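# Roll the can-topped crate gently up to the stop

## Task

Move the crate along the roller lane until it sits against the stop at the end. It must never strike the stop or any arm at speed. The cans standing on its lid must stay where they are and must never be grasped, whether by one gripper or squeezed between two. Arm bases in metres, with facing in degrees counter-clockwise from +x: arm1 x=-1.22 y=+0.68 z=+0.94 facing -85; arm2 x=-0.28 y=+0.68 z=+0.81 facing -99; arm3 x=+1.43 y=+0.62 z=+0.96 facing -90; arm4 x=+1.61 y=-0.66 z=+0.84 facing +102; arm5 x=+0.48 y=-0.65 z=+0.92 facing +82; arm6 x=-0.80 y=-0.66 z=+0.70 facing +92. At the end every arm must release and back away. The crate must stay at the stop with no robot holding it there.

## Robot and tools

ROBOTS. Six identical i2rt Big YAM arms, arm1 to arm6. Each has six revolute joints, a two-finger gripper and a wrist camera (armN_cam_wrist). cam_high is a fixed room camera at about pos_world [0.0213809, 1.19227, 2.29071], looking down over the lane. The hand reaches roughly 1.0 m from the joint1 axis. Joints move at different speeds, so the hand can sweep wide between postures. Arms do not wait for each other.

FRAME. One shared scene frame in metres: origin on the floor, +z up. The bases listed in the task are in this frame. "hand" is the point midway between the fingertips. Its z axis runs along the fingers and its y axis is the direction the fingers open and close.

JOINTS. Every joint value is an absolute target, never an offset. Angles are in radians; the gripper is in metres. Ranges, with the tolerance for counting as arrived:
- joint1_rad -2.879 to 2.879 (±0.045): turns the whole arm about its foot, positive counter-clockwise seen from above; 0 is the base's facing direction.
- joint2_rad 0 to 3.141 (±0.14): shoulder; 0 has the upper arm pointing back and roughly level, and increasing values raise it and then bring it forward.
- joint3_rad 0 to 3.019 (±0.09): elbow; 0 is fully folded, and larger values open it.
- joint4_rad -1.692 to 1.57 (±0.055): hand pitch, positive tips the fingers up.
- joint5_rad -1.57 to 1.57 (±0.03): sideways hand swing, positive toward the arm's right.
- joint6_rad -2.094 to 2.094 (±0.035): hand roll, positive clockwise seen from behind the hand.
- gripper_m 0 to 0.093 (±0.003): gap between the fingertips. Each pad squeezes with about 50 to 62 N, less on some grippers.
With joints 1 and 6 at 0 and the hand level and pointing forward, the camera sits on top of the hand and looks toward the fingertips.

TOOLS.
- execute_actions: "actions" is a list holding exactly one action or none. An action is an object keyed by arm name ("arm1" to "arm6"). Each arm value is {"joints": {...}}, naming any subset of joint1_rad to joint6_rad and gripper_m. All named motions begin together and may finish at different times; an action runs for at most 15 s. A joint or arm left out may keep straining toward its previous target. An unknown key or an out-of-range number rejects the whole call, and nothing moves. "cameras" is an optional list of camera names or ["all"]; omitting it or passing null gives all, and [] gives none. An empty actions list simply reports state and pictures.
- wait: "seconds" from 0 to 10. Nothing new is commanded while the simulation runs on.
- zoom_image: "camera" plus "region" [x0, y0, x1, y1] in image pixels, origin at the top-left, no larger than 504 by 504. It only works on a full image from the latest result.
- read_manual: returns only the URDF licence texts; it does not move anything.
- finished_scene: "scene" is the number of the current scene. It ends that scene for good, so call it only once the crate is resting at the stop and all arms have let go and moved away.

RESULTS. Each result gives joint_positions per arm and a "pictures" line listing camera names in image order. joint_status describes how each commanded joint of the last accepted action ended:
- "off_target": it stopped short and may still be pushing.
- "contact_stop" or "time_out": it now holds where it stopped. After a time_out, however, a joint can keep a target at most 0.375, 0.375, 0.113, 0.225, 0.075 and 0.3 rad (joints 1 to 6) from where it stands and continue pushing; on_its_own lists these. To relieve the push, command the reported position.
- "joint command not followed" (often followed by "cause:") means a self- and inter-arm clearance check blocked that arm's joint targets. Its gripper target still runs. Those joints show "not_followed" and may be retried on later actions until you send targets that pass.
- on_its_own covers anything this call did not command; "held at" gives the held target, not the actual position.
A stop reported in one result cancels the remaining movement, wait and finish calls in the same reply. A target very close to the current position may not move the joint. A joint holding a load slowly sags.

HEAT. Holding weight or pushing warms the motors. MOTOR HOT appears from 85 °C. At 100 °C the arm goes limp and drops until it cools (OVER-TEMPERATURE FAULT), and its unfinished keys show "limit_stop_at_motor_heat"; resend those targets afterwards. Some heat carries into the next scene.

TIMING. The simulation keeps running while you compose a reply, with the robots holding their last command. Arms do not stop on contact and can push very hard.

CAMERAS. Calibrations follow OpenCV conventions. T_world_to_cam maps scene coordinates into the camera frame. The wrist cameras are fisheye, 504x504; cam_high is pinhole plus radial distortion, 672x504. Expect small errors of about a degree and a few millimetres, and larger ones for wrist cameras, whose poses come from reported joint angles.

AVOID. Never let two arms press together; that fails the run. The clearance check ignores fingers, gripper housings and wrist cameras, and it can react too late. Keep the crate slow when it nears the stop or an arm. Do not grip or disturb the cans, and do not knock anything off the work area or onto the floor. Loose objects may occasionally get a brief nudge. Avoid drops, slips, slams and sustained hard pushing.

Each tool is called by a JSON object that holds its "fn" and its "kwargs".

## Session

{"fn": "execute_actions", "kwargs": {"actions": []}}

Scene clock: 0.00 s.
Motor temperatures (°C, as the motors report them): arm1=[26 30 28 29 27 29] | arm2=[27 29 28 29 28 26] | arm3=[29 32 29 27 29 29] | arm4=[28 26 27 28 29 27] | arm5=[29 32 30 28 29 29] | arm6=[27 28 28 28 27 28]
arm1.joint_positions: joint1_rad=-0.480 joint2_rad=+0.545 joint3_rad=+1.389 joint4_rad=-1.317 joint5_rad=+0.058 joint6_rad=+0.142 gripper_m=+0.094
arm1.joint_status: not commanded
arm1.hand: x=-1.3067 y=+0.4960 z=+1.5039 quat_wxyz=(-0.305, -0.748, -0.407, +0.426) (m; scene frame)
arm2.joint_positions: joint1_rad=-0.404 joint2_rad=+0.576 joint3_rad=+1.432 joint4_rad=-1.432 joint5_rad=-0.183 joint6_rad=-0.482 gripper_m=+0.094
arm2.joint_status: not commanded
arm2.hand: x=-0.3650 y=+0.4976 z=+1.3623 quat_wxyz=(-0.204, -0.614, -0.626, +0.434) (m; scene frame)
arm3.joint_positions: joint1_rad=-0.526 joint2_rad=+0.598 joint3_rad=+1.334 joint4_rad=-1.386 joint5_rad=-0.246 joint6_rad=+0.004 gripper_m=+0.094
arm3.joint_status: not commanded
arm3.hand: x=+1.3507 y=+0.4042 z=+1.4643 quat_wxyz=(-0.316, -0.745, -0.492, +0.322) (m; scene frame)
arm4.joint_positions: joint1_rad=+0.401 joint2_rad=+0.492 joint3_rad=+1.360 joint4_rad=-1.289 joint5_rad=-0.072 joint6_rad=-0.491 gripper_m=+0.095
arm4.joint_status: not commanded
arm4.hand: x=+1.4879 y=-0.5145 z=+1.4003 quat_wxyz=(-0.343, +0.820, -0.170, -0.425) (m; scene frame)
arm5.joint_positions: joint1_rad=+0.097 joint2_rad=+0.626 joint3_rad=+1.403 joint4_rad=-1.311 joint5_rad=-0.104 joint6_rad=-0.486 gripper_m=+0.094
arm5.joint_status: not commanded
arm5.hand: x=+0.4668 y=-0.4127 z=+1.4729 quat_wxyz=(-0.412, +0.746, -0.442, -0.280) (m; scene frame)
arm6.joint_positions: joint1_rad=-0.027 joint2_rad=+0.632 joint3_rad=+1.457 joint4_rad=-1.190 joint5_rad=-0.010 joint6_rad=+0.208 gripper_m=+0.095
arm6.joint_status: not commanded
arm6.hand: x=-0.8000 y=-0.4238 z=+1.3095 quat_wxyz=(-0.353, +0.519, -0.634, -0.451) (m; scene frame)
pictures: arm1_cam_wrist, arm2_cam_wrist, arm3_cam_wrist, arm4_cam_wrist, arm5_cam_wrist, arm6_cam_wrist, cam_high
camera_calibration (this result's frames):
arm1_cam_wrist: T_world_to_cam=[[-0.868189, 0.483544, -0.111504, -1.20548], [0.476467, 0.749502, -0.459594, 0.948547], [-0.138661, -0.452142, -0.881102, 1.49344], [0, 0, 0, 1]] pos_world=[-1.29146, 0.547215, 1.61741]
arm2_cam_wrist: T_world_to_cam=[[-0.95057, 0.113376, 0.289072, -0.792849], [0.0188487, 0.950309, -0.310736, -0.039508], [-0.309938, -0.289928, -0.905472, 1.38786], [0, 0, 0, 1]] pos_world=[-0.322764, 0.529814, 1.47358]
arm3_cam_wrist: T_world_to_cam=[[-0.939723, 0.303313, -0.157865, 1.38324], [0.337876, 0.894612, -0.292421, -0.383945], [0.0525326, -0.328134, -0.943169, 1.56443], [0, 0, 0, 1]] pos_world=[1.34741, 0.437269, 1.58162]
arm4_cam_wrist: T_world_to_cam=[[0.567756, 0.707201, 0.42133, -1.07113], [0.813466, -0.403524, -0.418858, -0.831984], [-0.1262, 0.580547, -0.804387, 1.73894], [0, 0, 0, 1]] pos_world=[1.50438, -0.587761, 1.5016]
arm5_cam_wrist: T_world_to_cam=[[0.891402, 0.271645, 0.362784, -0.841019], [0.399269, -0.849444, -0.345005, -0.0228682], [0.214446, 0.452386, -0.865655, 1.48868], [0, 0, 0, 1]] pos_world=[0.439574, -0.464426, 1.5859]
arm6_cam_wrist: T_world_to_cam=[[0.977809, -0.0426623, -0.20511, 1.03522], [-0.150057, -0.825829, -0.54359, 0.247133], [-0.146195, 0.562305, -0.813904, 1.30858], [0, 0, 0, 1]] pos_world=[-0.783856, -0.487566, 1.41173]
Images, in order (width x height): arm1_cam_wrist 504x504, arm2_cam_wrist 504x504, arm3_cam_wrist 504x504, arm4_cam_wrist 504x504, arm5_cam_wrist 504x504, arm6_cam_wrist 504x504, cam_high 672x504.

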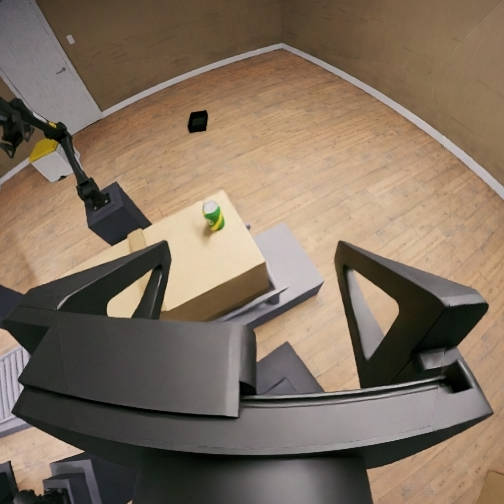

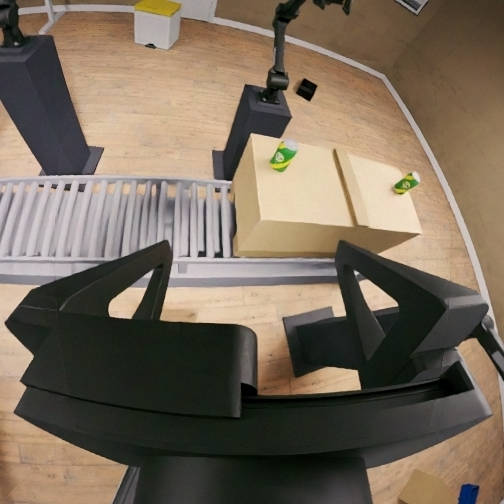

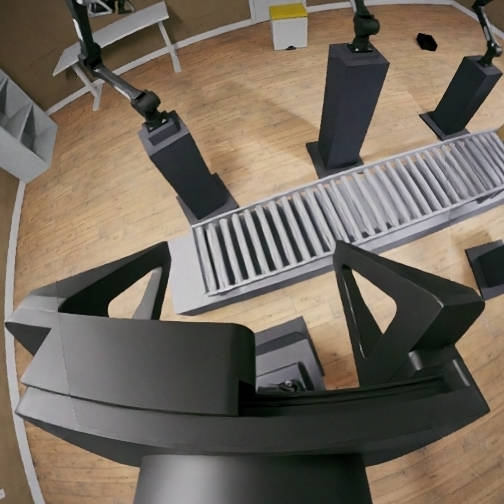

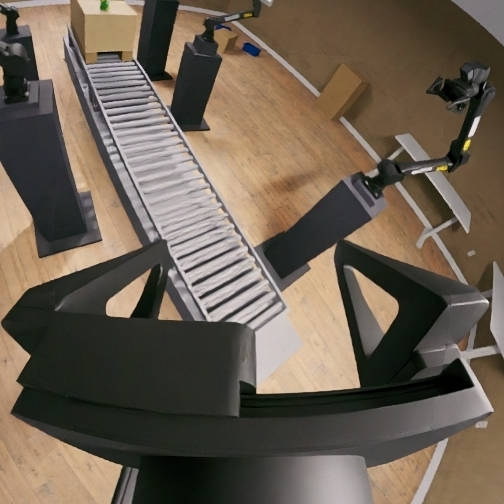

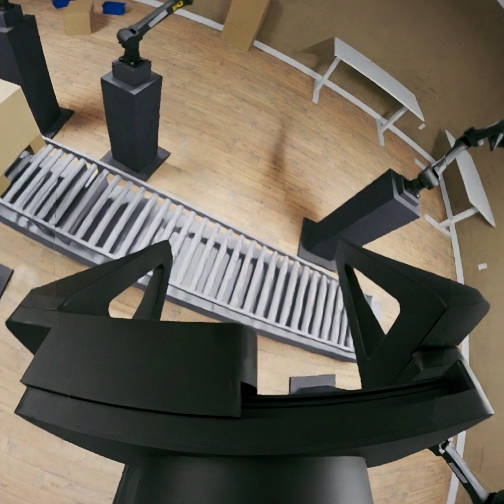

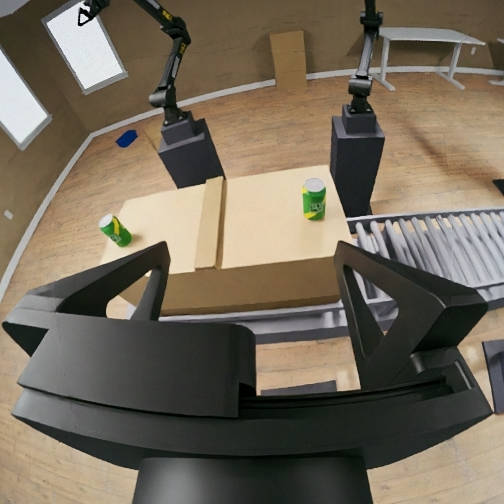

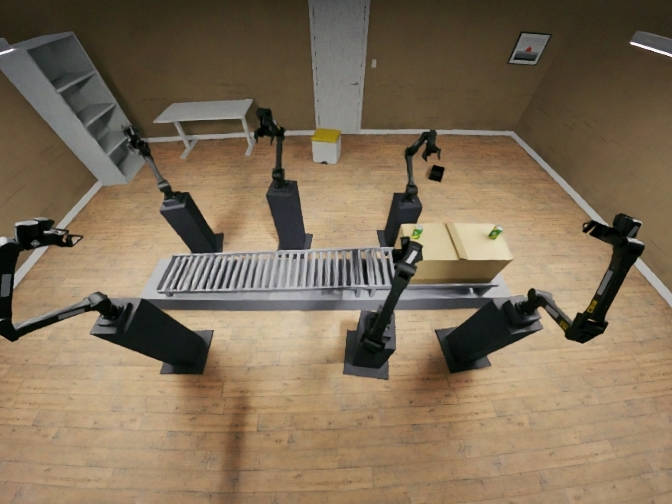

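{"fn": "execute_actions", "kwargs": {"actions": [{"arm1":{"joints":{"joint1_rad":-0.68,"joint2_rad":2.39,"joint3_rad":1.62,"joint4_rad":-0.705,"joint5_rad":0,"joint6_rad":1.15,"gripper_m":0}},"arm2":{"joints":{"joint1_rad":-0.15,"joint2_rad":2.3,"joint3_rad":1.7,"joint4_rad":-0.93,"joint5_rad":0,"joint6_rad":-1.95,"gripper_m":0}},"arm5":{"joints":{"joint1_rad":0.8,"joint2_rad":2.6,"joint3_rad":1.9,"joint4_rad":-0.74,"joint5_rad":0,"joint6_rad":2.05,"gripper_m":0}},"arm3":{"joints":{"joint1_rad":-0.9,"joint2_rad":2.957,"joint3_rad":2.554,"joint4_rad":-0.8,"joint5_rad":0,"joint6_rad":-2.06,"gripper_m":0}}}], "cameras": ["cam_high","arm1_cam_wrist","arm2_cam_wrist"]}}

{"fn": "execute_actions", "kwargs": {"actions": [{"arm1":{"joints":{"joint1_rad":-0.54}},"arm2":{"joints":{"joint1_rad":-0.24}}}], "cameras": ["arm1_cam_wrist","arm2_cam_wrist"]}}

{"fn": "execute_actions", "kwargs": {"actions": [{"arm1":{"joints":{"joint1_rad":-0.44}}}], "cameras": ["arm1_cam_wrist","arm2_cam_wrist"]}}

Scene clock: 3.33 s.
Motor temperatures (°C, as the motors report them): arm1=[26 30 29 29 27 29] | arm2=[27 29 29 29 28 26] | arm3=[29 33 31 27 29 29] | arm4=[28 26 28 28 29 27] | arm5=[29 32 31 28 29 29] | arm6=[27 28 29 28 27 28]
arm1.joint_positions: joint1_rad=-0.670 joint2_rad=+2.382 joint3_rad=+1.616 joint4_rad=-0.713 joint5_rad=+0.004 joint6_rad=+1.141 gripper_m=+0.000
arm1.joint_status: all done
arm1.hand: x=-1.5672 y=+0.1403 z=+0.7793 quat_wxyz=(-0.044, -0.996, +0.076, +0.020) (m; scene frame)
arm2.joint_positions: joint1_rad=-0.159 joint2_rad=+2.304 joint3_rad=+1.681 joint4_rad=-0.935 joint5_rad=-0.003 joint6_rad=-1.935 gripper_m=+0.000
arm2.joint_status: all done
arm2.hand: x=-0.4799 y=+0.0732 z=+0.7085 quat_wxyz=(-0.003, +0.025, -1.000, +0.005) (m; scene frame)
arm3.joint_positions: joint1_rad=-0.897 joint2_rad=+2.976 joint3_rad=+2.517 joint4_rad=-0.804 joint5_rad=-0.003 joint6_rad=-2.051 gripper_m=+0.000
arm3.joint_status: all done
arm3.hand: x=+0.7893 y=+0.1037 z=+0.6714 quat_wxyz=(+0.094, -0.201, -0.968, +0.117) (m; scene frame)
arm4.joint_positions: joint1_rad=+0.401 joint2_rad=+0.492 joint3_rad=+1.360 joint4_rad=-1.289 joint5_rad=-0.072 joint6_rad=-0.491 gripper_m=+0.095
arm4.joint_status: not commanded
arm4.hand: x=+1.4879 y=-0.5145 z=+1.4003 quat_wxyz=(-0.343, +0.820, -0.170, -0.425) (m; scene frame)
arm5.joint_positions: joint1_rad=+0.807 joint2_rad=+2.585 joint3_rad=+1.871 joint4_rad=-0.744 joint5_rad=+0.000 joint6_rad=+2.034 gripper_m=+0.001
arm5.joint_status: all done
arm5.hand: x=+0.0556 y=-0.0993 z=+0.6961 quat_wxyz=(+0.024, +0.098, -0.994, -0.048) (m; scene frame)
arm6.joint_positions: joint1_rad=-0.027 joint2_rad=+0.632 joint3_rad=+1.457 joint4_rad=-1.190 joint5_rad=-0.010 joint6_rad=+0.208 gripper_m=+0.095
arm6.joint_status: not commanded
arm6.hand: x=-0.8000 y=-0.4238 z=+1.3095 quat_wxyz=(-0.353, +0.519, -0.634, -0.451) (m; scene frame)
pictures: arm1_cam_wrist, arm2_cam_wrist, cam_high
camera_calibration (this result's frames):
arm1_cam_wrist: T_world_to_cam=[[0.150975, 0.984476, -0.0895178, 0.169346], [0.830814, -0.0772941, 0.551156, 0.889868], [0.535681, -0.157584, -0.829586, 1.63352], [0, 0, 0, 1]] pos_world=[-1.63993, 0.15948, 0.879851]
arm2_cam_wrist: T_world_to_cam=[[0.0571231, -0.99834, -0.00738898, 0.110074], [-0.80704, -0.0505317, 0.58833, -0.797288], [-0.587727, -0.027644, -0.808587, 0.41606], [0, 0, 0, 1]] pos_world=[-0.405202, 0.0811044, 0.806303]
Images, in order (width x height): arm1_cam_wrist 504x504, arm2_cam_wrist 504x504, cam_high 672x504.

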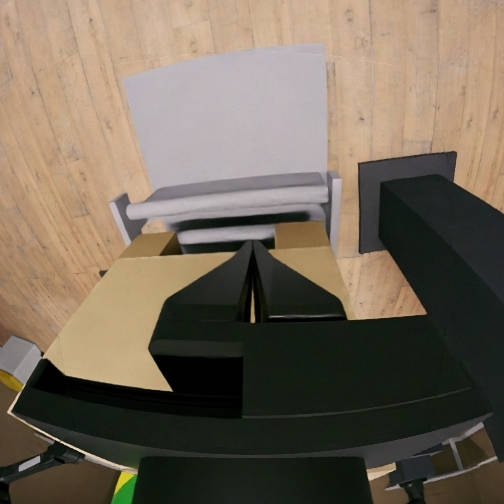

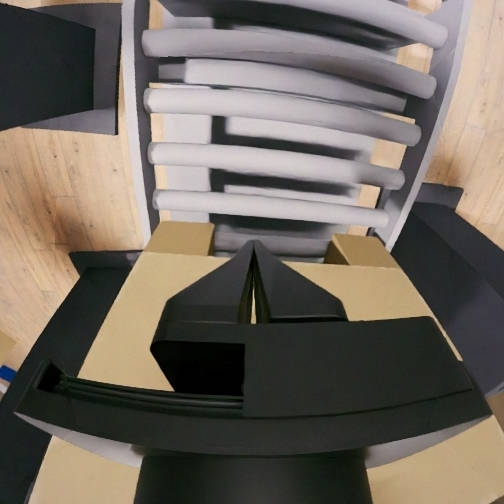

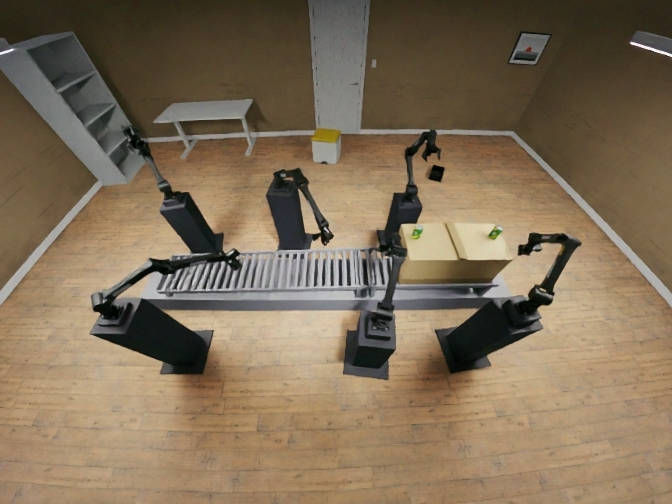

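Scene clock: 4.53 s.
Motor temperatures (°C, as the motors report them): arm1=[26 30 29 29 27 29] | arm2=[27 29 30 29 28 26] | arm3=[29 33 31 27 29 29] | arm4=[28 26 28 28 29 27] | arm5=[29 32 31 28 29 29] | arm6=[27 28 29 28 27 28]
arm1.joint_positions: joint1_rad=-0.532 joint2_rad=+2.382 joint3_rad=+1.616 joint4_rad=-0.713 joint5_rad=+0.001 joint6_rad=+1.141 gripper_m=+0.000
arm1.joint_status: all done
arm1.hand: x=-1.4900 y=+0.0968 z=+0.7802 quat_wxyz=(-0.046, -0.999, +0.007, +0.017) (m; scene frame)
arm2.joint_positions: joint1_rad=-0.249 joint2_rad=+2.304 joint3_rad=+1.681 joint4_rad=-0.935 joint5_rad=-0.001 joint6_rad=-1.935 gripper_m=+0.000
arm2.joint_status: all done
arm2.hand: x=-0.5339 y=+0.0935 z=+0.7081 quat_wxyz=(-0.002, -0.020, -1.000, +0.005) (m; scene frame)
arm3.joint_positions: joint1_rad=-0.897 joint2_rad=+2.976 joint3_rad=+2.517 joint4_rad=-0.804 joint5_rad=-0.003 joint6_rad=-2.051 gripper_m=+0.000
arm3.joint_status: not commanded
arm3.hand: x=+0.7893 y=+0.1037 z=+0.6714 quat_wxyz=(+0.094, -0.201, -0.968, +0.117) (m; scene frame)
arm4.joint_positions: joint1_rad=+0.401 joint2_rad=+0.492 joint3_rad=+1.360 joint4_rad=-1.289 joint5_rad=-0.072 joint6_rad=-0.491 gripper_m=+0.095
arm4.joint_status: not commanded
arm4.hand: x=+1.4879 y=-0.5145 z=+1.4003 quat_wxyz=(-0.343, +0.820, -0.170, -0.425) (m; scene frame)
arm5.joint_positions: joint1_rad=+0.807 joint2_rad=+2.585 joint3_rad=+1.871 joint4_rad=-0.744 joint5_rad=+0.000 joint6_rad=+2.034 gripper_m=+0.001
arm5.joint_status: not commanded
arm5.hand: x=+0.0556 y=-0.0993 z=+0.6961 quat_wxyz=(+0.024, +0.098, -0.994, -0.048) (m; scene frame)
arm6.joint_positions: joint1_rad=-0.027 joint2_rad=+0.632 joint3_rad=+1.457 joint4_rad=-1.190 joint5_rad=-0.010 joint6_rad=+0.208 gripper_m=+0.095
arm6.joint_status: not commanded
arm6.hand: x=-0.8000 y=-0.4238 z=+1.3095 quat_wxyz=(-0.353, +0.519, -0.634, -0.451) (m; scene frame)
pictures: arm1_cam_wrist, arm2_cam_wrist
camera_calibration (this result's frames):
arm1_cam_wrist: T_world_to_cam=[[0.0146376, 0.995691, -0.0915704, -0.00195947], [0.832906, 0.0385278, 0.552072, 0.813089], [0.553222, -0.0843505, -0.828753, 1.60444], [0, 0, 0, 1]] pos_world=[-1.56481, 0.10596, 0.880621]
arm2_cam_wrist: T_world_to_cam=[[-0.0328813, -0.999423, -0.00852435, 0.0862611], [-0.8076, 0.0215436, 0.589338, -0.847383], [-0.588814, 0.0262624, -0.807842, 0.37841], [0, 0, 0, 1]] pos_world=[-0.458697, 0.0945291, 0.805826]
Images, in order (width x height): arm1_cam_wrist 504x504, arm2_cam_wrist 504x504.

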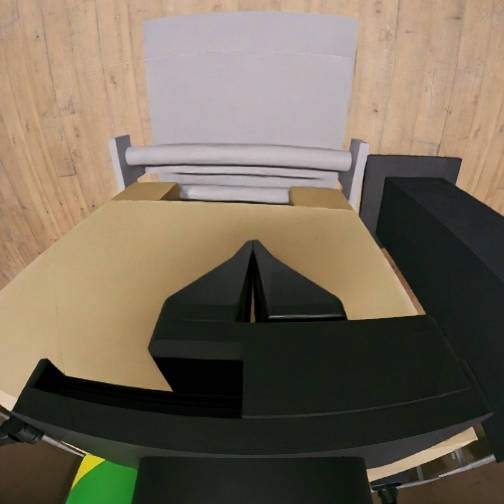

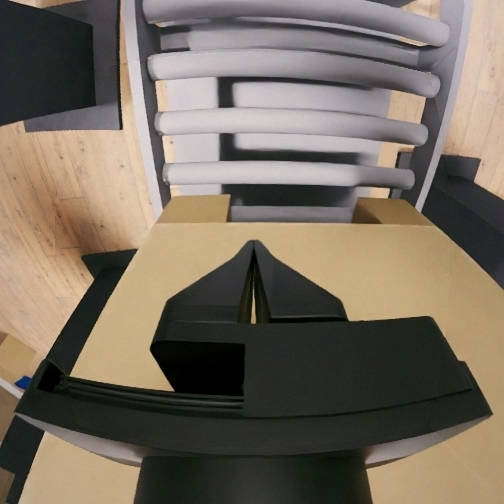

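Scene clock: 5.57 s.
Motor temperatures (°C, as the motors report them): arm1=[26 30 29 29 27 29] | arm2=[27 29 30 29 28 26] | arm3=[29 34 31 27 29 29] | arm4=[28 26 28 28 29 27] | arm5=[29 32 31 28 29 29] | arm6=[27 28 29 28 27 28]
arm1.joint_positions: joint1_rad=-0.474 joint2_rad=+2.382 joint3_rad=+1.616 joint4_rad=-0.710 joint5_rad=+0.011 joint6_rad=+1.155 gripper_m=+0.000
arm1.joint_status: all done
arm1.hand: x=-1.4577 y=+0.0816 z=+0.7806 quat_wxyz=(-0.046, -0.999, -0.014, +0.020) (m; scene frame)
arm2.joint_positions: joint1_rad=-0.249 joint2_rad=+2.304 joint3_rad=+1.681 joint4_rad=-0.935 joint5_rad=-0.001 joint6_rad=-1.935 gripper_m=+0.000
arm2.joint_status: not commanded
arm2.hand: x=-0.5339 y=+0.0935 z=+0.7081 quat_wxyz=(-0.002, -0.020, -1.000, +0.005) (m; scene frame)
arm3.joint_positions: joint1_rad=-0.897 joint2_rad=+2.976 joint3_rad=+2.517 joint4_rad=-0.804 joint5_rad=-0.003 joint6_rad=-2.051 gripper_m=+0.000
arm3.joint_status: not commanded
arm3.hand: x=+0.7893 y=+0.1037 z=+0.6714 quat_wxyz=(+0.094, -0.201, -0.968, +0.117) (m; scene frame)
arm4.joint_positions: joint1_rad=+0.401 joint2_rad=+0.492 joint3_rad=+1.360 joint4_rad=-1.289 joint5_rad=-0.072 joint6_rad=-0.491 gripper_m=+0.095
arm4.joint_status: not commanded
arm4.hand: x=+1.4879 y=-0.5145 z=+1.4003 quat_wxyz=(-0.343, +0.820, -0.170, -0.425) (m; scene frame)
arm5.joint_positions: joint1_rad=+0.807 joint2_rad=+2.585 joint3_rad=+1.871 joint4_rad=-0.744 joint5_rad=+0.000 joint6_rad=+2.034 gripper_m=+0.001
arm5.joint_status: not commanded
arm5.hand: x=+0.0556 y=-0.0993 z=+0.6961 quat_wxyz=(+0.024, +0.098, -0.994, -0.048) (m; scene frame)
arm6.joint_positions: joint1_rad=-0.027 joint2_rad=+0.632 joint3_rad=+1.457 joint4_rad=-1.190 joint5_rad=-0.010 joint6_rad=+0.208 gripper_m=+0.095
arm6.joint_status: not commanded
arm6.hand: x=-0.8000 y=-0.4238 z=+1.3095 quat_wxyz=(-0.353, +0.519, -0.634, -0.451) (m; scene frame)
pictures: arm1_cam_wrist, arm2_cam_wrist
camera_calibration (this result's frames):
arm1_cam_wrist: T_world_to_cam=[[-0.0289716, 0.995411, -0.0912006, -0.0511472], [0.835683, 0.074181, 0.54418, 0.793796], [0.548448, -0.060449, -0.833997, 1.5808], [0, 0, 0, 1]] pos_world=[-1.53183, 0.0875855, 0.881748]
arm2_cam_wrist: T_world_to_cam=[[-0.0328813, -0.999423, -0.00852435, 0.0862611], [-0.8076, 0.0215436, 0.589338, -0.847383], [-0.588814, 0.0262624, -0.807842, 0.37841], [0, 0, 0, 1]] pos_world=[-0.458697, 0.0945291, 0.805826]
Images, in order (width x height): arm1_cam_wrist 504x504, arm2_cam_wrist 504x504.

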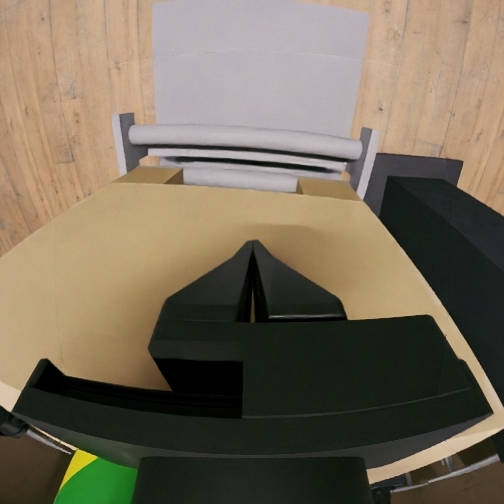

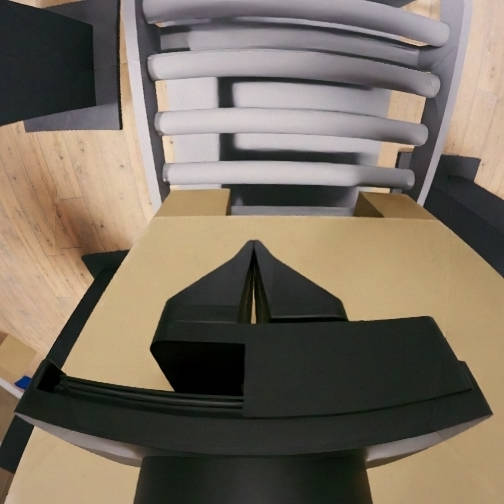

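{"fn": "execute_actions", "kwargs": {"actions": [{"arm2":{"joints":{"joint1_rad":-0.15,"joint6_rad":-1.86}},"arm1":{"joints":{"joint1_rad":-0.32,"joint6_rad":1.32,"joint2_rad":2.45}}}], "cameras": []}}

{"fn": "execute_actions", "kwargs": {"actions": [{"arm2":{"joints":{"joint1_rad":-0.01,"joint6_rad":-1.72}},"arm1":{"joints":{"joint1_rad":-0.18,"joint6_rad":1.46}}}], "cameras": []}}

{"fn": "execute_actions", "kwargs": {"actions": [{"arm2":{"joints":{"joint1_rad":0.13,"joint6_rad":-1.58}},"arm1":{"joints":{"joint1_rad":-0.04,"joint6_rad":1.6}}}], "cameras": []}}

{"fn": "execute_actions", "kwargs": {"actions": [{"arm2":{"joints":{"joint1_rad":0.27,"joint6_rad":-1.44}},"arm1":{"joints":{"joint1_rad":0.1,"joint6_rad":1.74}}}], "cameras": []}}

{"fn": "execute_actions", "kwargs": {"actions": [{"arm2":{"joints":{"joint1_rad":0.41,"joint6_rad":-1.3}},"arm1":{"joints":{"joint1_rad":0.24,"joint6_rad":1.88}}}], "cameras": []}}

{"fn": "execute_actions", "kwargs": {"actions": [{"arm2":{"joints":{"joint1_rad":0.53,"joint6_rad":-1.17}},"arm1":{"joints":{"joint1_rad":0.37,"joint6_rad":2.0}}}], "cameras": ["arm5_cam_wrist","arm2_cam_wrist","cam_high"]}}

Scene clock: 8.10 s.
Motor temperatures (°C, as the motors report them): arm1=[26 31 29 29 27 29] | arm2=[27 30 30 29 28 26] | arm3=[29 35 32 27 29 29] | arm4=[28 26 29 28 29 27] | arm5=[29 33 31 28 29 29] | arm6=[27 28 30 28 27 28]
arm1.joint_positions: joint1_rad=-0.323 joint2_rad=+2.417 joint3_rad=+1.616 joint4_rad=-0.708 joint5_rad=+0.004 joint6_rad=+1.314 gripper_m=+0.000
arm1.joint_status: all done
arm1.hand: x=-1.3616 y=+0.0611 z=+0.7601 quat_wxyz=(-0.034, -0.999, -0.011, +0.006) (m; scene frame)
arm2.joint_positions: joint1_rad=-0.115 joint2_rad=+2.304 joint3_rad=+1.681 joint4_rad=-0.935 joint5_rad=-0.011 joint6_rad=-1.840 gripper_m=+0.000
arm2.joint_status: all done
arm2.hand: x=-0.4514 y=+0.0647 z=+0.7087 quat_wxyz=(-0.008, +0.000, -1.000, +0.007) (m; scene frame)
arm3.joint_positions: joint1_rad=-0.897 joint2_rad=+2.976 joint3_rad=+2.517 joint4_rad=-0.804 joint5_rad=-0.003 joint6_rad=-2.051 gripper_m=+0.000
arm3.joint_status: not commanded
arm3.hand: x=+0.7893 y=+0.1037 z=+0.6714 quat_wxyz=(+0.094, -0.201, -0.968, +0.117) (m; scene frame)
arm4.joint_positions: joint1_rad=+0.401 joint2_rad=+0.492 joint3_rad=+1.360 joint4_rad=-1.289 joint5_rad=-0.072 joint6_rad=-0.491 gripper_m=+0.095
arm4.joint_status: not commanded
arm4.hand: x=+1.4879 y=-0.5145 z=+1.4003 quat_wxyz=(-0.343, +0.820, -0.170, -0.425) (m; scene frame)
arm5.joint_positions: joint1_rad=+0.807 joint2_rad=+2.585 joint3_rad=+1.871 joint4_rad=-0.744 joint5_rad=+0.000 joint6_rad=+2.034 gripper_m=+0.001
arm5.joint_status: not commanded
arm5.hand: x=+0.0556 y=-0.0993 z=+0.6961 quat_wxyz=(+0.024, +0.098, -0.994, -0.048) (m; scene frame)
arm6.joint_positions: joint1_rad=-0.027 joint2_rad=+0.632 joint3_rad=+1.457 joint4_rad=-1.190 joint5_rad=-0.010 joint6_rad=+0.208 gripper_m=+0.095
arm6.joint_status: not commanded
arm6.hand: x=-0.8000 y=-0.4238 z=+1.3095 quat_wxyz=(-0.353, +0.519, -0.634, -0.451) (m; scene frame)
pictures: none
No camera images: the call's "cameras" was empty. Leave "cameras" out to get every camera's image.

Scene clock: 9.90 s.
Motor temperatures (°C, as the motors report them): arm1=[26 31 29 29 27 29] | arm2=[27 30 31 29 28 26] | arm3=[29 35 33 27 29 29] | arm4=[28 26 29 28 29 27] | arm5=[29 33 31 28 29 29] | arm6=[27 28 30 28 27 28]
arm1.joint_positions: joint1_rad=-0.185 joint2_rad=+2.418 joint3_rad=+1.616 joint4_rad=-0.708 joint5_rad=+0.004 joint6_rad=+1.455 gripper_m=+0.000
arm1.joint_status: all done
arm1.hand: x=-1.2762 y=+0.0472 z=+0.7598 quat_wxyz=(-0.035, -0.999, -0.009, +0.002) (m; scene frame)
arm2.joint_positions: joint1_rad=+0.017 joint2_rad=+2.304 joint3_rad=+1.681 joint4_rad=-0.935 joint5_rad=-0.009 joint6_rad=-1.709 gripper_m=+0.000
arm2.joint_status: all done
arm2.hand: x=-0.3692 y=+0.0479 z=+0.7094 quat_wxyz=(-0.008, +0.000, -1.000, +0.006) (m; scene frame)
arm3.joint_positions: joint1_rad=-0.897 joint2_rad=+2.976 joint3_rad=+2.517 joint4_rad=-0.804 joint5_rad=-0.003 joint6_rad=-2.051 gripper_m=+0.000
arm3.joint_status: not commanded
arm3.hand: x=+0.7893 y=+0.1037 z=+0.6714 quat_wxyz=(+0.094, -0.201, -0.968, +0.117) (m; scene frame)
arm4.joint_positions: joint1_rad=+0.401 joint2_rad=+0.492 joint3_rad=+1.360 joint4_rad=-1.289 joint5_rad=-0.072 joint6_rad=-0.491 gripper_m=+0.095
arm4.joint_status: not commanded
arm4.hand: x=+1.4879 y=-0.5145 z=+1.4003 quat_wxyz=(-0.343, +0.820, -0.170, -0.425) (m; scene frame)
arm5.joint_positions: joint1_rad=+0.807 joint2_rad=+2.585 joint3_rad=+1.871 joint4_rad=-0.744 joint5_rad=+0.000 joint6_rad=+2.034 gripper_m=+0.001
arm5.joint_status: not commanded
arm5.hand: x=+0.0556 y=-0.0993 z=+0.6961 quat_wxyz=(+0.024, +0.098, -0.994, -0.048) (m; scene frame)
arm6.joint_positions: joint1_rad=-0.027 joint2_rad=+0.632 joint3_rad=+1.457 joint4_rad=-1.190 joint5_rad=-0.010 joint6_rad=+0.208 gripper_m=+0.095
arm6.joint_status: not commanded
arm6.hand: x=-0.8000 y=-0.4238 z=+1.3095 quat_wxyz=(-0.353, +0.519, -0.634, -0.451) (m; scene frame)
pictures: none
No camera images: the call's "cameras" was empty. Leave "cameras" out to get every camera's image.

Scene clock: 11.93 s.
Motor temperatures (°C, as the motors report them): arm1=[26 31 29 29 27 29] | arm2=[27 30 31 29 28 26] | arm3=[29 36 33 27 29 29] | arm4=[28 26 29 28 29 27] | arm5=[29 33 32 28 29 29] | arm6=[27 28 30 28 27 28]
arm1.joint_positions: joint1_rad=-0.044 joint2_rad=+2.419 joint3_rad=+1.616 joint4_rad=-0.708 joint5_rad=+0.004 joint6_rad=+1.598 gripper_m=+0.000
arm1.joint_status: all done
arm1.hand: x=-1.1872 y=+0.0449 z=+0.7599 quat_wxyz=(-0.035, -0.999, -0.008, -0.002) (m; scene frame)
arm2.joint_positions: joint1_rad=+0.160 joint2_rad=+2.304 joint3_rad=+1.681 joint4_rad=-0.935 joint5_rad=-0.009 joint6_rad=-1.579 gripper_m=+0.000
arm2.joint_status: all done
arm2.hand: x=-0.2782 y=+0.0420 z=+0.7101 quat_wxyz=(-0.009, +0.006, -1.000, +0.005) (m; scene frame)
arm3.joint_positions: joint1_rad=-0.897 joint2_rad=+2.976 joint3_rad=+2.517 joint4_rad=-0.804 joint5_rad=-0.003 joint6_rad=-2.051 gripper_m=+0.000
arm3.joint_status: not commanded
arm3.hand: x=+0.7893 y=+0.1037 z=+0.6714 quat_wxyz=(+0.094, -0.201, -0.968, +0.117) (m; scene frame)
arm4.joint_positions: joint1_rad=+0.401 joint2_rad=+0.492 joint3_rad=+1.360 joint4_rad=-1.289 joint5_rad=-0.072 joint6_rad=-0.491 gripper_m=+0.095
arm4.joint_status: not commanded
arm4.hand: x=+1.4879 y=-0.5145 z=+1.4003 quat_wxyz=(-0.343, +0.820, -0.170, -0.425) (m; scene frame)
arm5.joint_positions: joint1_rad=+0.807 joint2_rad=+2.585 joint3_rad=+1.871 joint4_rad=-0.744 joint5_rad=+0.000 joint6_rad=+2.034 gripper_m=+0.001
arm5.joint_status: not commanded
arm5.hand: x=+0.0556 y=-0.0993 z=+0.6961 quat_wxyz=(+0.024, +0.098, -0.994, -0.048) (m; scene frame)
arm6.joint_positions: joint1_rad=-0.027 joint2_rad=+0.632 joint3_rad=+1.457 joint4_rad=-1.190 joint5_rad=-0.010 joint6_rad=+0.208 gripper_m=+0.095
arm6.joint_status: not commanded
arm6.hand: x=-0.8000 y=-0.4238 z=+1.3095 quat_wxyz=(-0.353, +0.519, -0.634, -0.451) (m; scene frame)
pictures: none
No camera images: the call's "cameras" was empty. Leave "cameras" out to get every camera's image.

Scene clock: 14.00 s.
Motor temperatures (°C, as the motors report them): arm1=[26 31 30 29 27 29] | arm2=[27 30 31 29 28 26] | arm3=[29 36 34 27 29 29] | arm4=[28 26 29 28 29 27] | arm5=[29 34 32 28 29 29] | arm6=[27 28 31 28 27 28]
arm1.joint_positions: joint1_rad=+0.095 joint2_rad=+2.419 joint3_rad=+1.616 joint4_rad=-0.708 joint5_rad=+0.004 joint6_rad=+1.738 gripper_m=+0.000
arm1.joint_status: all done
arm1.hand: x=-1.1001 y=+0.0551 z=+0.7601 quat_wxyz=(-0.034, -0.999, -0.008, -0.006) (m; scene frame)
arm2.joint_positions: joint1_rad=+0.296 joint2_rad=+2.304 joint3_rad=+1.681 joint4_rad=-0.934 joint5_rad=-0.008 joint6_rad=-1.440 gripper_m=+0.000
arm2.joint_status: all done
arm2.hand: x=-0.1918 y=+0.0481 z=+0.7108 quat_wxyz=(-0.009, +0.005, -1.000, +0.005) (m; scene frame)
arm3.joint_positions: joint1_rad=-0.897 joint2_rad=+2.976 joint3_rad=+2.517 joint4_rad=-0.804 joint5_rad=-0.003 joint6_rad=-2.051 gripper_m=+0.000
arm3.joint_status: not commanded
arm3.hand: x=+0.7893 y=+0.1037 z=+0.6714 quat_wxyz=(+0.094, -0.201, -0.968, +0.117) (m; scene frame)
arm4.joint_positions: joint1_rad=+0.401 joint2_rad=+0.492 joint3_rad=+1.360 joint4_rad=-1.289 joint5_rad=-0.072 joint6_rad=-0.491 gripper_m=+0.095
arm4.joint_status: not commanded
arm4.hand: x=+1.4879 y=-0.5145 z=+1.4003 quat_wxyz=(-0.343, +0.820, -0.170, -0.425) (m; scene frame)
arm5.joint_positions: joint1_rad=+0.807 joint2_rad=+2.585 joint3_rad=+1.871 joint4_rad=-0.744 joint5_rad=+0.000 joint6_rad=+2.034 gripper_m=+0.001
arm5.joint_status: not commanded
arm5.hand: x=+0.0556 y=-0.0993 z=+0.6961 quat_wxyz=(+0.024, +0.098, -0.994, -0.048) (m; scene frame)
arm6.joint_positions: joint1_rad=-0.027 joint2_rad=+0.632 joint3_rad=+1.457 joint4_rad=-1.190 joint5_rad=-0.010 joint6_rad=+0.208 gripper_m=+0.095
arm6.joint_status: not commanded
arm6.hand: x=-0.8000 y=-0.4238 z=+1.3095 quat_wxyz=(-0.353, +0.519, -0.634, -0.451) (m; scene frame)
pictures: none
No camera images: the call's "cameras" was empty. Leave "cameras" out to get every camera's image.

Scene clock: 16.03 s.
Motor temperatures (°C, as the motors report them): arm1=[26 32 30 29 27 29] | arm2=[27 31 31 29 28 26] | arm3=[29 36 34 27 29 29] | arm4=[28 26 30 28 29 27] | arm5=[29 34 32 28 29 29] | arm6=[27 28 31 28 27 28]
arm1.joint_positions: joint1_rad=+0.236 joint2_rad=+2.419 joint3_rad=+1.616 joint4_rad=-0.709 joint5_rad=+0.004 joint6_rad=+1.877 gripper_m=+0.000
arm1.joint_status: all done
arm1.hand: x=-1.0143 y=+0.0773 z=+0.7604 quat_wxyz=(-0.033, -0.999, -0.009, -0.010) (m; scene frame)
arm2.joint_positions: joint1_rad=+0.435 joint2_rad=+2.304 joint3_rad=+1.681 joint4_rad=-0.931 joint5_rad=-0.007 joint6_rad=-1.299 gripper_m=+0.000
arm2.joint_status: all done
arm2.hand: x=-0.1049 y=+0.0661 z=+0.7115 quat_wxyz=(-0.010, +0.004, -1.000, +0.006) (m; scene frame)
arm3.joint_positions: joint1_rad=-0.897 joint2_rad=+2.976 joint3_rad=+2.517 joint4_rad=-0.804 joint5_rad=-0.003 joint6_rad=-2.051 gripper_m=+0.000
arm3.joint_status: not commanded
arm3.hand: x=+0.7893 y=+0.1037 z=+0.6714 quat_wxyz=(+0.094, -0.201, -0.968, +0.117) (m; scene frame)
arm4.joint_positions: joint1_rad=+0.401 joint2_rad=+0.492 joint3_rad=+1.360 joint4_rad=-1.289 joint5_rad=-0.072 joint6_rad=-0.491 gripper_m=+0.095
arm4.joint_status: not commanded
arm4.hand: x=+1.4879 y=-0.5145 z=+1.4003 quat_wxyz=(-0.343, +0.820, -0.170, -0.425) (m; scene frame)
arm5.joint_positions: joint1_rad=+0.807 joint2_rad=+2.585 joint3_rad=+1.871 joint4_rad=-0.744 joint5_rad=+0.000 joint6_rad=+2.034 gripper_m=+0.001
arm5.joint_status: not commanded
arm5.hand: x=+0.0556 y=-0.0993 z=+0.6961 quat_wxyz=(+0.024, +0.098, -0.994, -0.048) (m; scene frame)
arm6.joint_positions: joint1_rad=-0.027 joint2_rad=+0.632 joint3_rad=+1.457 joint4_rad=-1.190 joint5_rad=-0.010 joint6_rad=+0.208 gripper_m=+0.095
arm6.joint_status: not commanded
arm6.hand: x=-0.8000 y=-0.4238 z=+1.3095 quat_wxyz=(-0.353, +0.519, -0.634, -0.451) (m; scene frame)
pictures: none
No camera images: the call's "cameras" was empty. Leave "cameras" out to get every camera's image.

Scene clock: 17.97 s.
Motor temperatures (°C, as the motors report them): arm1=[26 32 30 29 27 29] | arm2=[27 31 32 29 28 26] | arm3=[29 37 34 27 29 29] | arm4=[28 26 30 28 29 27] | arm5=[29 34 32 28 29 29] | arm6=[27 28 31 28 27 28]
arm1.joint_positions: joint1_rad=+0.365 joint2_rad=+2.419 joint3_rad=+1.616 joint4_rad=-0.709 joint5_rad=+0.004 joint6_rad=+2.000 gripper_m=+0.000
arm1.joint_status: all done
arm1.hand: x=-0.9391 y=+0.1080 z=+0.7606 quat_wxyz=(-0.032, -0.999, -0.012, -0.014) (m; scene frame)
arm2.joint_positions: joint1_rad=+0.553 joint2_rad=+2.304 joint3_rad=+1.681 joint4_rad=-0.928 joint5_rad=-0.007 joint6_rad=-1.168 gripper_m=+0.000
arm2.joint_status: all done
arm2.hand: x=-0.0333 y=+0.0905 z=+0.7122 quat_wxyz=(-0.011, -0.002, -1.000, +0.007) (m; scene frame)
arm3.joint_positions: joint1_rad=-0.897 joint2_rad=+2.976 joint3_rad=+2.517 joint4_rad=-0.804 joint5_rad=-0.003 joint6_rad=-2.051 gripper_m=+0.000
arm3.joint_status: not commanded
arm3.hand: x=+0.7893 y=+0.1037 z=+0.6714 quat_wxyz=(+0.094, -0.201, -0.968, +0.117) (m; scene frame)
arm4.joint_positions: joint1_rad=+0.401 joint2_rad=+0.492 joint3_rad=+1.360 joint4_rad=-1.289 joint5_rad=-0.072 joint6_rad=-0.491 gripper_m=+0.095
arm4.joint_status: not commanded
arm4.hand: x=+1.4879 y=-0.5145 z=+1.4003 quat_wxyz=(-0.343, +0.820, -0.170, -0.425) (m; scene frame)
arm5.joint_positions: joint1_rad=+0.807 joint2_rad=+2.585 joint3_rad=+1.871 joint4_rad=-0.744 joint5_rad=+0.000 joint6_rad=+2.034 gripper_m=+0.001
arm5.joint_status: not commanded
arm5.hand: x=+0.0556 y=-0.0993 z=+0.6961 quat_wxyz=(+0.024, +0.098, -0.994, -0.048) (m; scene frame)
arm6.joint_positions: joint1_rad=-0.027 joint2_rad=+0.632 joint3_rad=+1.457 joint4_rad=-1.190 joint5_rad=-0.010 joint6_rad=+0.208 gripper_m=+0.095
arm6.joint_status: not commanded
arm6.hand: x=-0.8000 y=-0.4238 z=+1.3095 quat_wxyz=(-0.353, +0.519, -0.634, -0.451) (m; scene frame)
pictures: arm2_cam_wrist, arm5_cam_wrist, cam_high
camera_calibration (this result's frames):
arm2_cam_wrist: T_world_to_cam=[[0.00281267, -0.999986, -0.00455366, 0.0981602], [-0.818211, -0.00491932, 0.574897, -0.433069], [-0.574911, 0.00210886, -0.818213, 0.686539], [0, 0, 0, 1]] pos_world=[0.0400815, 0.0945806, 0.811152]
arm5_cam_wrist: T_world_to_cam=[[0.189409, -0.976476, -0.10305, -0.0383662], [-0.765487, -0.212575, 0.607323, -0.395444], [-0.614943, -0.0361492, -0.787743, 0.70606], [0, 0, 0, 1]] pos_world=[0.138746, -0.0960017, 0.792402]
Images, in order (width x height): arm2_cam_wrist 504x504, arm5_cam_wrist 504x504, cam_high 672x504.

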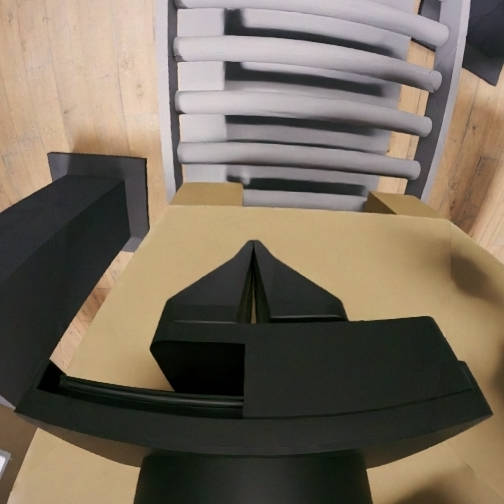

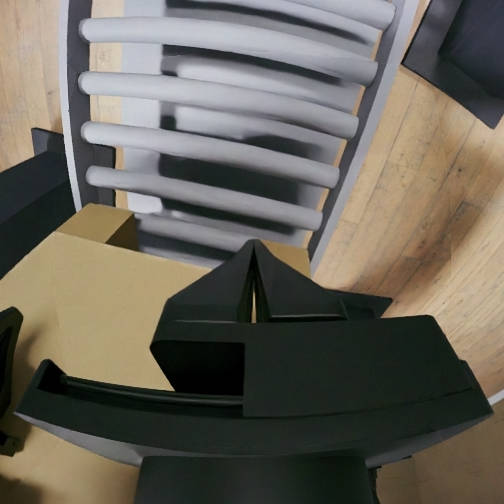

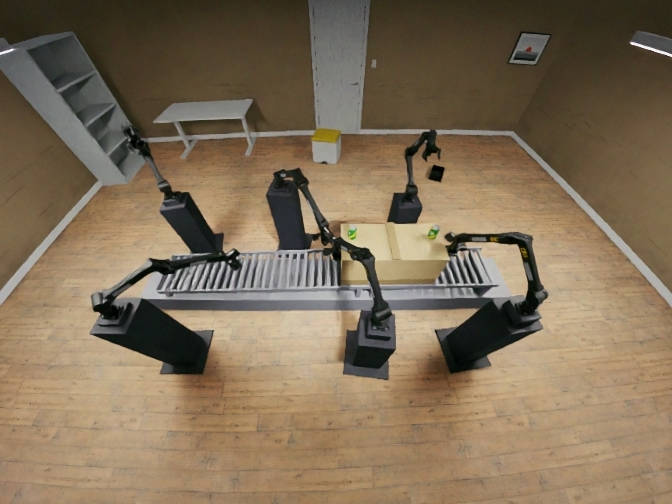

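{"fn": "execute_actions", "kwargs": {"actions": [{"arm2":{"joints":{"joint1_rad":0.63,"joint6_rad":-1.07}},"arm1":{"joints":{"joint1_rad":0.47,"joint6_rad":2.06}}}], "cameras": []}}

{"fn": "execute_actions", "kwargs": {"actions": [{"arm2":{"joints":{"joint1_rad":0.71}},"arm1":{"joints":{"joint1_rad":0.55}}}], "cameras": []}}

{"fn": "execute_actions", "kwargs": {"actions": [{"arm2":{"joints":{"joint1_rad":0.82}}}], "cameras": ["arm1_cam_wrist","arm5_cam_wrist"]}}

Scene clock: 20.30 s.
Motor temperatures (°C, as the motors report them): arm1=[26 32 30 29 27 29] | arm2=[27 31 32 29 28 26] | arm3=[29 37 35 27 29 29] | arm4=[28 26 30 28 29 27] | arm5=[29 34 32 28 29 29] | arm6=[27 28 31 28 27 28]
arm1.joint_positions: joint1_rad=+0.464 joint2_rad=+2.419 joint3_rad=+1.616 joint4_rad=-0.709 joint5_rad=+0.004 joint6_rad=+2.070 gripper_m=+0.000
arm1.joint_status: all done
arm1.hand: x=-0.8846 y=+0.1379 z=+0.7606 quat_wxyz=(-0.031, -0.999, -0.027, -0.016) (m; scene frame)
arm2.joint_positions: joint1_rad=+0.648 joint2_rad=+2.304 joint3_rad=+1.681 joint4_rad=-0.926 joint5_rad=-0.006 joint6_rad=-1.070 gripper_m=+0.000
arm2.joint_status: all done
arm2.hand: x=+0.0215 y=+0.1163 z=+0.7127 quat_wxyz=(-0.012, -0.004, -1.000, +0.007) (m; scene frame)
arm3.joint_positions: joint1_rad=-0.897 joint2_rad=+2.976 joint3_rad=+2.517 joint4_rad=-0.804 joint5_rad=-0.003 joint6_rad=-2.051 gripper_m=+0.000
arm3.joint_status: not commanded
arm3.hand: x=+0.7893 y=+0.1037 z=+0.6714 quat_wxyz=(+0.094, -0.201, -0.968, +0.117) (m; scene frame)
arm4.joint_positions: joint1_rad=+0.401 joint2_rad=+0.492 joint3_rad=+1.360 joint4_rad=-1.289 joint5_rad=-0.072 joint6_rad=-0.491 gripper_m=+0.095
arm4.joint_status: not commanded
arm4.hand: x=+1.4879 y=-0.5145 z=+1.4003 quat_wxyz=(-0.343, +0.820, -0.170, -0.425) (m; scene frame)
arm5.joint_positions: joint1_rad=+0.807 joint2_rad=+2.585 joint3_rad=+1.871 joint4_rad=-0.744 joint5_rad=+0.000 joint6_rad=+2.034 gripper_m=+0.001
arm5.joint_status: not commanded
arm5.hand: x=+0.0556 y=-0.0993 z=+0.6961 quat_wxyz=(+0.024, +0.098, -0.994, -0.048) (m; scene frame)
arm6.joint_positions: joint1_rad=-0.027 joint2_rad=+0.632 joint3_rad=+1.457 joint4_rad=-1.190 joint5_rad=-0.010 joint6_rad=+0.208 gripper_m=+0.095
arm6.joint_status: not commanded
arm6.hand: x=-0.8000 y=-0.4238 z=+1.3095 quat_wxyz=(-0.353, +0.519, -0.634, -0.451) (m; scene frame)
pictures: none
No camera images: the call's "cameras" was empty. Leave "cameras" out to get every camera's image.

Scene clock: 22.27 s.
Motor temperatures (°C, as the motors report them): arm1=[26 32 30 29 27 29] | arm2=[27 31 32 29 28 26] | arm3=[29 38 35 27 29 29] | arm4=[28 26 30 28 29 27] | arm5=[29 34 33 28 29 29] | arm6=[27 28 31 28 27 28]
arm1.joint_positions: joint1_rad=+0.542 joint2_rad=+2.420 joint3_rad=+1.615 joint4_rad=-0.710 joint5_rad=+0.004 joint6_rad=+2.070 gripper_m=+0.000
arm1.joint_status: all done
arm1.hand: x=-0.8438 y=+0.1659 z=+0.7600 quat_wxyz=(-0.030, -0.997, -0.066, -0.016) (m; scene frame)
arm2.joint_positions: joint1_rad=+0.770 joint2_rad=+2.304 joint3_rad=+1.694 joint4_rad=-0.907 joint5_rad=-0.024 joint6_rad=-1.051 gripper_m=+0.000
arm2.joint_status: joint1_rad off_target (ended at +0.770, target +0.710)
arm2.hand: x=+0.0965 y=+0.1503 z=+0.7177 quat_wxyz=(-0.029, +0.048, -0.998, +0.016) (m; scene frame)
arm3.joint_positions: joint1_rad=-0.897 joint2_rad=+2.976 joint3_rad=+2.517 joint4_rad=-0.804 joint5_rad=-0.003 joint6_rad=-2.051 gripper_m=+0.000
arm3.joint_status: not commanded
arm3.hand: x=+0.7893 y=+0.1037 z=+0.6714 quat_wxyz=(+0.094, -0.201, -0.968, +0.117) (m; scene frame)
arm4.joint_positions: joint1_rad=+0.401 joint2_rad=+0.492 joint3_rad=+1.360 joint4_rad=-1.289 joint5_rad=-0.072 joint6_rad=-0.491 gripper_m=+0.095
arm4.joint_status: not commanded
arm4.hand: x=+1.4879 y=-0.5145 z=+1.4003 quat_wxyz=(-0.343, +0.820, -0.170, -0.425) (m; scene frame)
arm5.joint_positions: joint1_rad=+0.766 joint2_rad=+2.585 joint3_rad=+1.877 joint4_rad=-0.745 joint5_rad=+0.009 joint6_rad=+2.051 gripper_m=+0.001
arm5.joint_status: not commanded
arm5.hand: x=+0.0785 y=-0.0792 z=+0.6984 quat_wxyz=(+0.021, +0.069, -0.996, -0.053) (m; scene frame)
arm6.joint_positions: joint1_rad=-0.027 joint2_rad=+0.632 joint3_rad=+1.457 joint4_rad=-1.190 joint5_rad=-0.010 joint6_rad=+0.208 gripper_m=+0.095
arm6.joint_status: not commanded
arm6.hand: x=-0.8000 y=-0.4238 z=+1.3095 quat_wxyz=(-0.353, +0.519, -0.634, -0.451) (m; scene frame)
pictures: none
No camera images: the call's "cameras" was empty. Leave "cameras" out to get every camera's image.

Scene clock: 23.60 s.
Motor temperatures (°C, as the motors report them): arm1=[26 32 30 29 27 29] | arm2=[27 31 32 29 28 26] | arm3=[29 38 35 27 29 29] | arm4=[28 26 30 28 29 27] | arm5=[29 34 33 28 29 29] | arm6=[27 28 31 28 27 28]
arm1.joint_positions: joint1_rad=+0.542 joint2_rad=+2.420 joint3_rad=+1.615 joint4_rad=-0.710 joint5_rad=+0.004 joint6_rad=+2.070 gripper_m=+0.000
arm1.joint_status: not commanded
arm1.hand: x=-0.8438 y=+0.1659 z=+0.7600 quat_wxyz=(-0.030, -0.997, -0.066, -0.016) (m; scene frame)
arm2.joint_positions: joint1_rad=+0.838 joint2_rad=+2.304 joint3_rad=+1.694 joint4_rad=-0.918 joint5_rad=-0.007 joint6_rad=-1.057 gripper_m=+0.000
arm2.joint_status: all done
arm2.hand: x=+0.1281 y=+0.1779 z=+0.7178 quat_wxyz=(-0.019, +0.085, -0.996, +0.015) (m; scene frame)
arm3.joint_positions: joint1_rad=-0.897 joint2_rad=+2.976 joint3_rad=+2.517 joint4_rad=-0.804 joint5_rad=-0.003 joint6_rad=-2.051 gripper_m=+0.000
arm3.joint_status: not commanded
arm3.hand: x=+0.7893 y=+0.1037 z=+0.6714 quat_wxyz=(+0.094, -0.201, -0.968, +0.117) (m; scene frame)
arm4.joint_positions: joint1_rad=+0.401 joint2_rad=+0.492 joint3_rad=+1.360 joint4_rad=-1.289 joint5_rad=-0.072 joint6_rad=-0.491 gripper_m=+0.095
arm4.joint_status: not commanded
arm4.hand: x=+1.4879 y=-0.5145 z=+1.4003 quat_wxyz=(-0.343, +0.820, -0.170, -0.425) (m; scene frame)
arm5.joint_positions: joint1_rad=+0.719 joint2_rad=+2.585 joint3_rad=+1.870 joint4_rad=-0.758 joint5_rad=+0.021 joint6_rad=+2.073 gripper_m=+0.001
arm5.joint_status: not commanded
arm5.hand: x=+0.1107 y=-0.0653 z=+0.6964 quat_wxyz=(+0.010, +0.034, -0.998, -0.048) (m; scene frame)
arm6.joint_positions: joint1_rad=-0.027 joint2_rad=+0.632 joint3_rad=+1.457 joint4_rad=-1.190 joint5_rad=-0.010 joint6_rad=+0.208 gripper_m=+0.095
arm6.joint_status: not commanded
arm6.hand: x=-0.8000 y=-0.4238 z=+1.3095 quat_wxyz=(-0.353, +0.519, -0.634, -0.451) (m; scene frame)
pictures: arm1_cam_wrist, arm5_cam_wrist
camera_calibration (this result's frames):
arm1_cam_wrist: T_world_to_cam=[[-0.128436, 0.989833, -0.0611103, -0.224977], [0.785527, 0.139153, 0.602979, 0.187934], [0.605353, 0.0294407, -0.795413, 1.23579], [0, 0, 0, 1]] pos_world=[-0.924612, 0.160155, 0.855897]
arm5_cam_wrist: T_world_to_cam=[[0.0639559, -0.992978, -0.0995206, -0.00524201], [-0.799284, -0.11068, 0.590673, -0.324215], [-0.597541, 0.0417682, -0.80075, 0.753649], [0, 0, 0, 1]] pos_world=[0.191531, -0.072568, 0.794468]
Images, in order (width x height): arm1_cam_wrist 504x504, arm5_cam_wrist 504x504.

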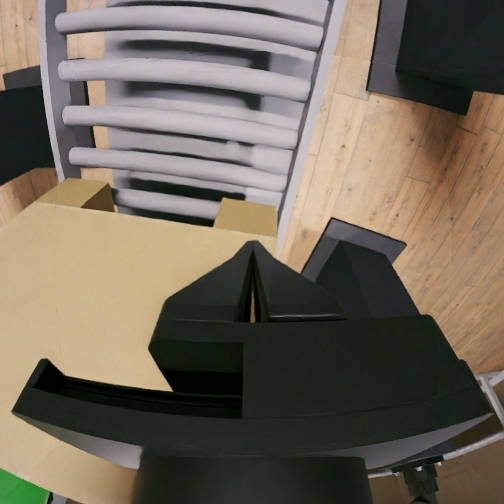

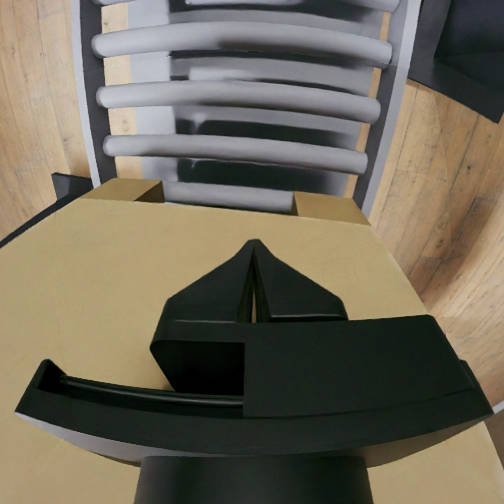

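Heavier load (~0.1 sag).

{"fn": "execute_actions", "kwargs": {"actions": [{"arm2":{"joints":{"joint1_rad":1.5}},"arm5":{"joints":{"joint1_rad":0.75,"joint3_rad":1.83}}}], "cameras": []}}

{"fn": "execute_actions", "kwargs": {"actions": [{"arm5":{"joints":{"joint1_rad":0.66,"joint2_rad":2.54,"joint3_rad":1.74,"joint4_rad":-0.7,"joint6_rad":1.99}}}], "cameras": []}}

{"fn": "execute_actions", "kwargs": {"actions": [{"arm5":{"joints":{"joint1_rad":0.56,"joint2_rad":2.52,"joint3_rad":1.64,"joint4_rad":-0.68,"joint6_rad":1.89}}}], "cameras": []}}

{"fn": "execute_actions", "kwargs": {"actions": [{"arm5":{"joints":{"joint1_rad":0.44,"joint6_rad":1.77}}}], "cameras": []}}

{"fn": "execute_actions", "kwargs": {"actions": [{"arm5":{"joints":{"joint1_rad":0.32,"joint6_rad":1.65}}}], "cameras": []}}

{"fn": "execute_actions", "kwargs": {"actions": [{"arm5":{"joints":{"joint1_rad":0.2,"joint6_rad":1.53}}}], "cameras": []}}

{"fn": "execute_actions", "kwargs": {"actions": [{"arm5":{"joints":{"joint1_rad":0.08,"joint6_rad":1.41,"joint2_rad":2.57}}}], "cameras": ["arm5_cam_wrist","cam_high","arm3_cam_wrist"]}}

Scene clock: 26.00 s.
Motor temperatures (°C, as the motors report them): arm1=[26 32 30 29 27 29] | arm2=[27 31 32 29 28 26] | arm3=[29 38 36 27 29 29] | arm4=[28 26 30 28 29 27] | arm5=[30 35 33 28 29 29] | arm6=[27 28 31 28 27 28]
arm1.joint_positions: joint1_rad=+0.542 joint2_rad=+2.420 joint3_rad=+1.615 joint4_rad=-0.710 joint5_rad=+0.004 joint6_rad=+2.070 gripper_m=+0.000
arm1.joint_status: not commanded
arm1.hand: x=-0.8438 y=+0.1659 z=+0.7600 quat_wxyz=(-0.030, -0.997, -0.066, -0.016) (m; scene frame)
arm2.joint_positions: joint1_rad=+1.494 joint2_rad=+2.304 joint3_rad=+1.694 joint4_rad=-0.918 joint5_rad=-0.002 joint6_rad=-1.057 gripper_m=+0.000
arm2.joint_status: all done
arm2.hand: x=+0.3494 y=+0.5315 z=+0.7204 quat_wxyz=(-0.022, +0.401, -0.916, +0.013) (m; scene frame)
arm3.joint_positions: joint1_rad=-0.897 joint2_rad=+2.976 joint3_rad=+2.517 joint4_rad=-0.804 joint5_rad=-0.003 joint6_rad=-2.051 gripper_m=+0.000
arm3.joint_status: not commanded
arm3.hand: x=+0.7893 y=+0.1037 z=+0.6714 quat_wxyz=(+0.094, -0.201, -0.968, +0.117) (m; scene frame)
arm4.joint_positions: joint1_rad=+0.401 joint2_rad=+0.492 joint3_rad=+1.360 joint4_rad=-1.289 joint5_rad=-0.072 joint6_rad=-0.491 gripper_m=+0.095
arm4.joint_status: not commanded
arm4.hand: x=+1.4879 y=-0.5145 z=+1.4003 quat_wxyz=(-0.343, +0.820, -0.170, -0.425) (m; scene frame)
arm5.joint_positions: joint1_rad=+0.638 joint2_rad=+2.556 joint3_rad=+1.796 joint4_rad=-0.766 joint5_rad=+0.035 joint6_rad=+2.070 gripper_m=+0.001
arm5.joint_status: joint1_rad off_target (ended at +0.638, target +0.750); the others done
arm5.hand: x=+0.1751 y=-0.0614 z=+0.6940 quat_wxyz=(-0.011, -0.005, -1.000, -0.029) (m; scene frame)
arm6.joint_positions: joint1_rad=-0.027 joint2_rad=+0.632 joint3_rad=+1.457 joint4_rad=-1.190 joint5_rad=-0.010 joint6_rad=+0.208 gripper_m=+0.095
arm6.joint_status: not commanded
arm6.hand: x=-0.8000 y=-0.4238 z=+1.3095 quat_wxyz=(-0.353, +0.519, -0.634, -0.451) (m; scene frame)
pictures: none
No camera images: the call's "cameras" was empty. Leave "cameras" out to get every camera's image.

Scene clock: 27.80 s.
Motor temperatures (°C, as the motors report them): arm1=[26 32 30 29 27 29] | arm2=[27 32 32 29 28 26] | arm3=[29 38 36 27 29 29] | arm4=[28 26 30 28 29 27] | arm5=[30 35 33 28 29 29] | arm6=[27 28 32 28 27 28]
arm1.joint_positions: joint1_rad=+0.542 joint2_rad=+2.420 joint3_rad=+1.615 joint4_rad=-0.710 joint5_rad=+0.004 joint6_rad=+2.070 gripper_m=+0.000
arm1.joint_status: not commanded
arm1.hand: x=-0.8438 y=+0.1659 z=+0.7600 quat_wxyz=(-0.030, -0.997, -0.066, -0.016) (m; scene frame)
arm2.joint_positions: joint1_rad=+1.494 joint2_rad=+2.304 joint3_rad=+1.694 joint4_rad=-0.918 joint5_rad=-0.002 joint6_rad=-1.057 gripper_m=+0.000
arm2.joint_status: not commanded
arm2.hand: x=+0.3494 y=+0.5315 z=+0.7204 quat_wxyz=(-0.022, +0.401, -0.916, +0.013) (m; scene frame)
arm3.joint_positions: joint1_rad=-0.897 joint2_rad=+2.976 joint3_rad=+2.517 joint4_rad=-0.804 joint5_rad=-0.003 joint6_rad=-2.051 gripper_m=+0.000
arm3.joint_status: not commanded
arm3.hand: x=+0.7893 y=+0.1037 z=+0.6714 quat_wxyz=(+0.094, -0.201, -0.968, +0.117) (m; scene frame)
arm4.joint_positions: joint1_rad=+0.401 joint2_rad=+0.492 joint3_rad=+1.360 joint4_rad=-1.289 joint5_rad=-0.072 joint6_rad=-0.491 gripper_m=+0.095
arm4.joint_status: not commanded
arm4.hand: x=+1.4879 y=-0.5145 z=+1.4003 quat_wxyz=(-0.343, +0.820, -0.170, -0.425) (m; scene frame)
arm5.joint_positions: joint1_rad=+0.538 joint2_rad=+2.521 joint3_rad=+1.701 joint4_rad=-0.718 joint5_rad=+0.039 joint6_rad=+1.976 gripper_m=+0.001
arm5.joint_status: joint1_rad time_out (moved -0.100 of +0.022); the others done
arm5.on_its_own: joint1_rad reads +0.538 and still pushes toward +0.660 since a time_out
arm5.hand: x=+0.2450 y=-0.0566 z=+0.6907 quat_wxyz=(-0.017, -0.007, -1.000, -0.024) (m; scene frame)
arm6.joint_positions: joint1_rad=-0.027 joint2_rad=+0.632 joint3_rad=+1.457 joint4_rad=-1.190 joint5_rad=-0.010 joint6_rad=+0.208 gripper_m=+0.095
arm6.joint_status: not commanded
arm6.hand: x=-0.8000 y=-0.4238 z=+1.3095 quat_wxyz=(-0.353, +0.519, -0.634, -0.451) (m; scene frame)
pictures: none
No camera images: the call's "cameras" was empty. Leave "cameras" out to get every camera's image.

not run: a stop came earlier in this reply.

not run: a stop came earlier in this reply.

not run: a stop came earlier in this reply.

not run: a stop came earlier in this reply.

not run: a stop came earlier in this reply.


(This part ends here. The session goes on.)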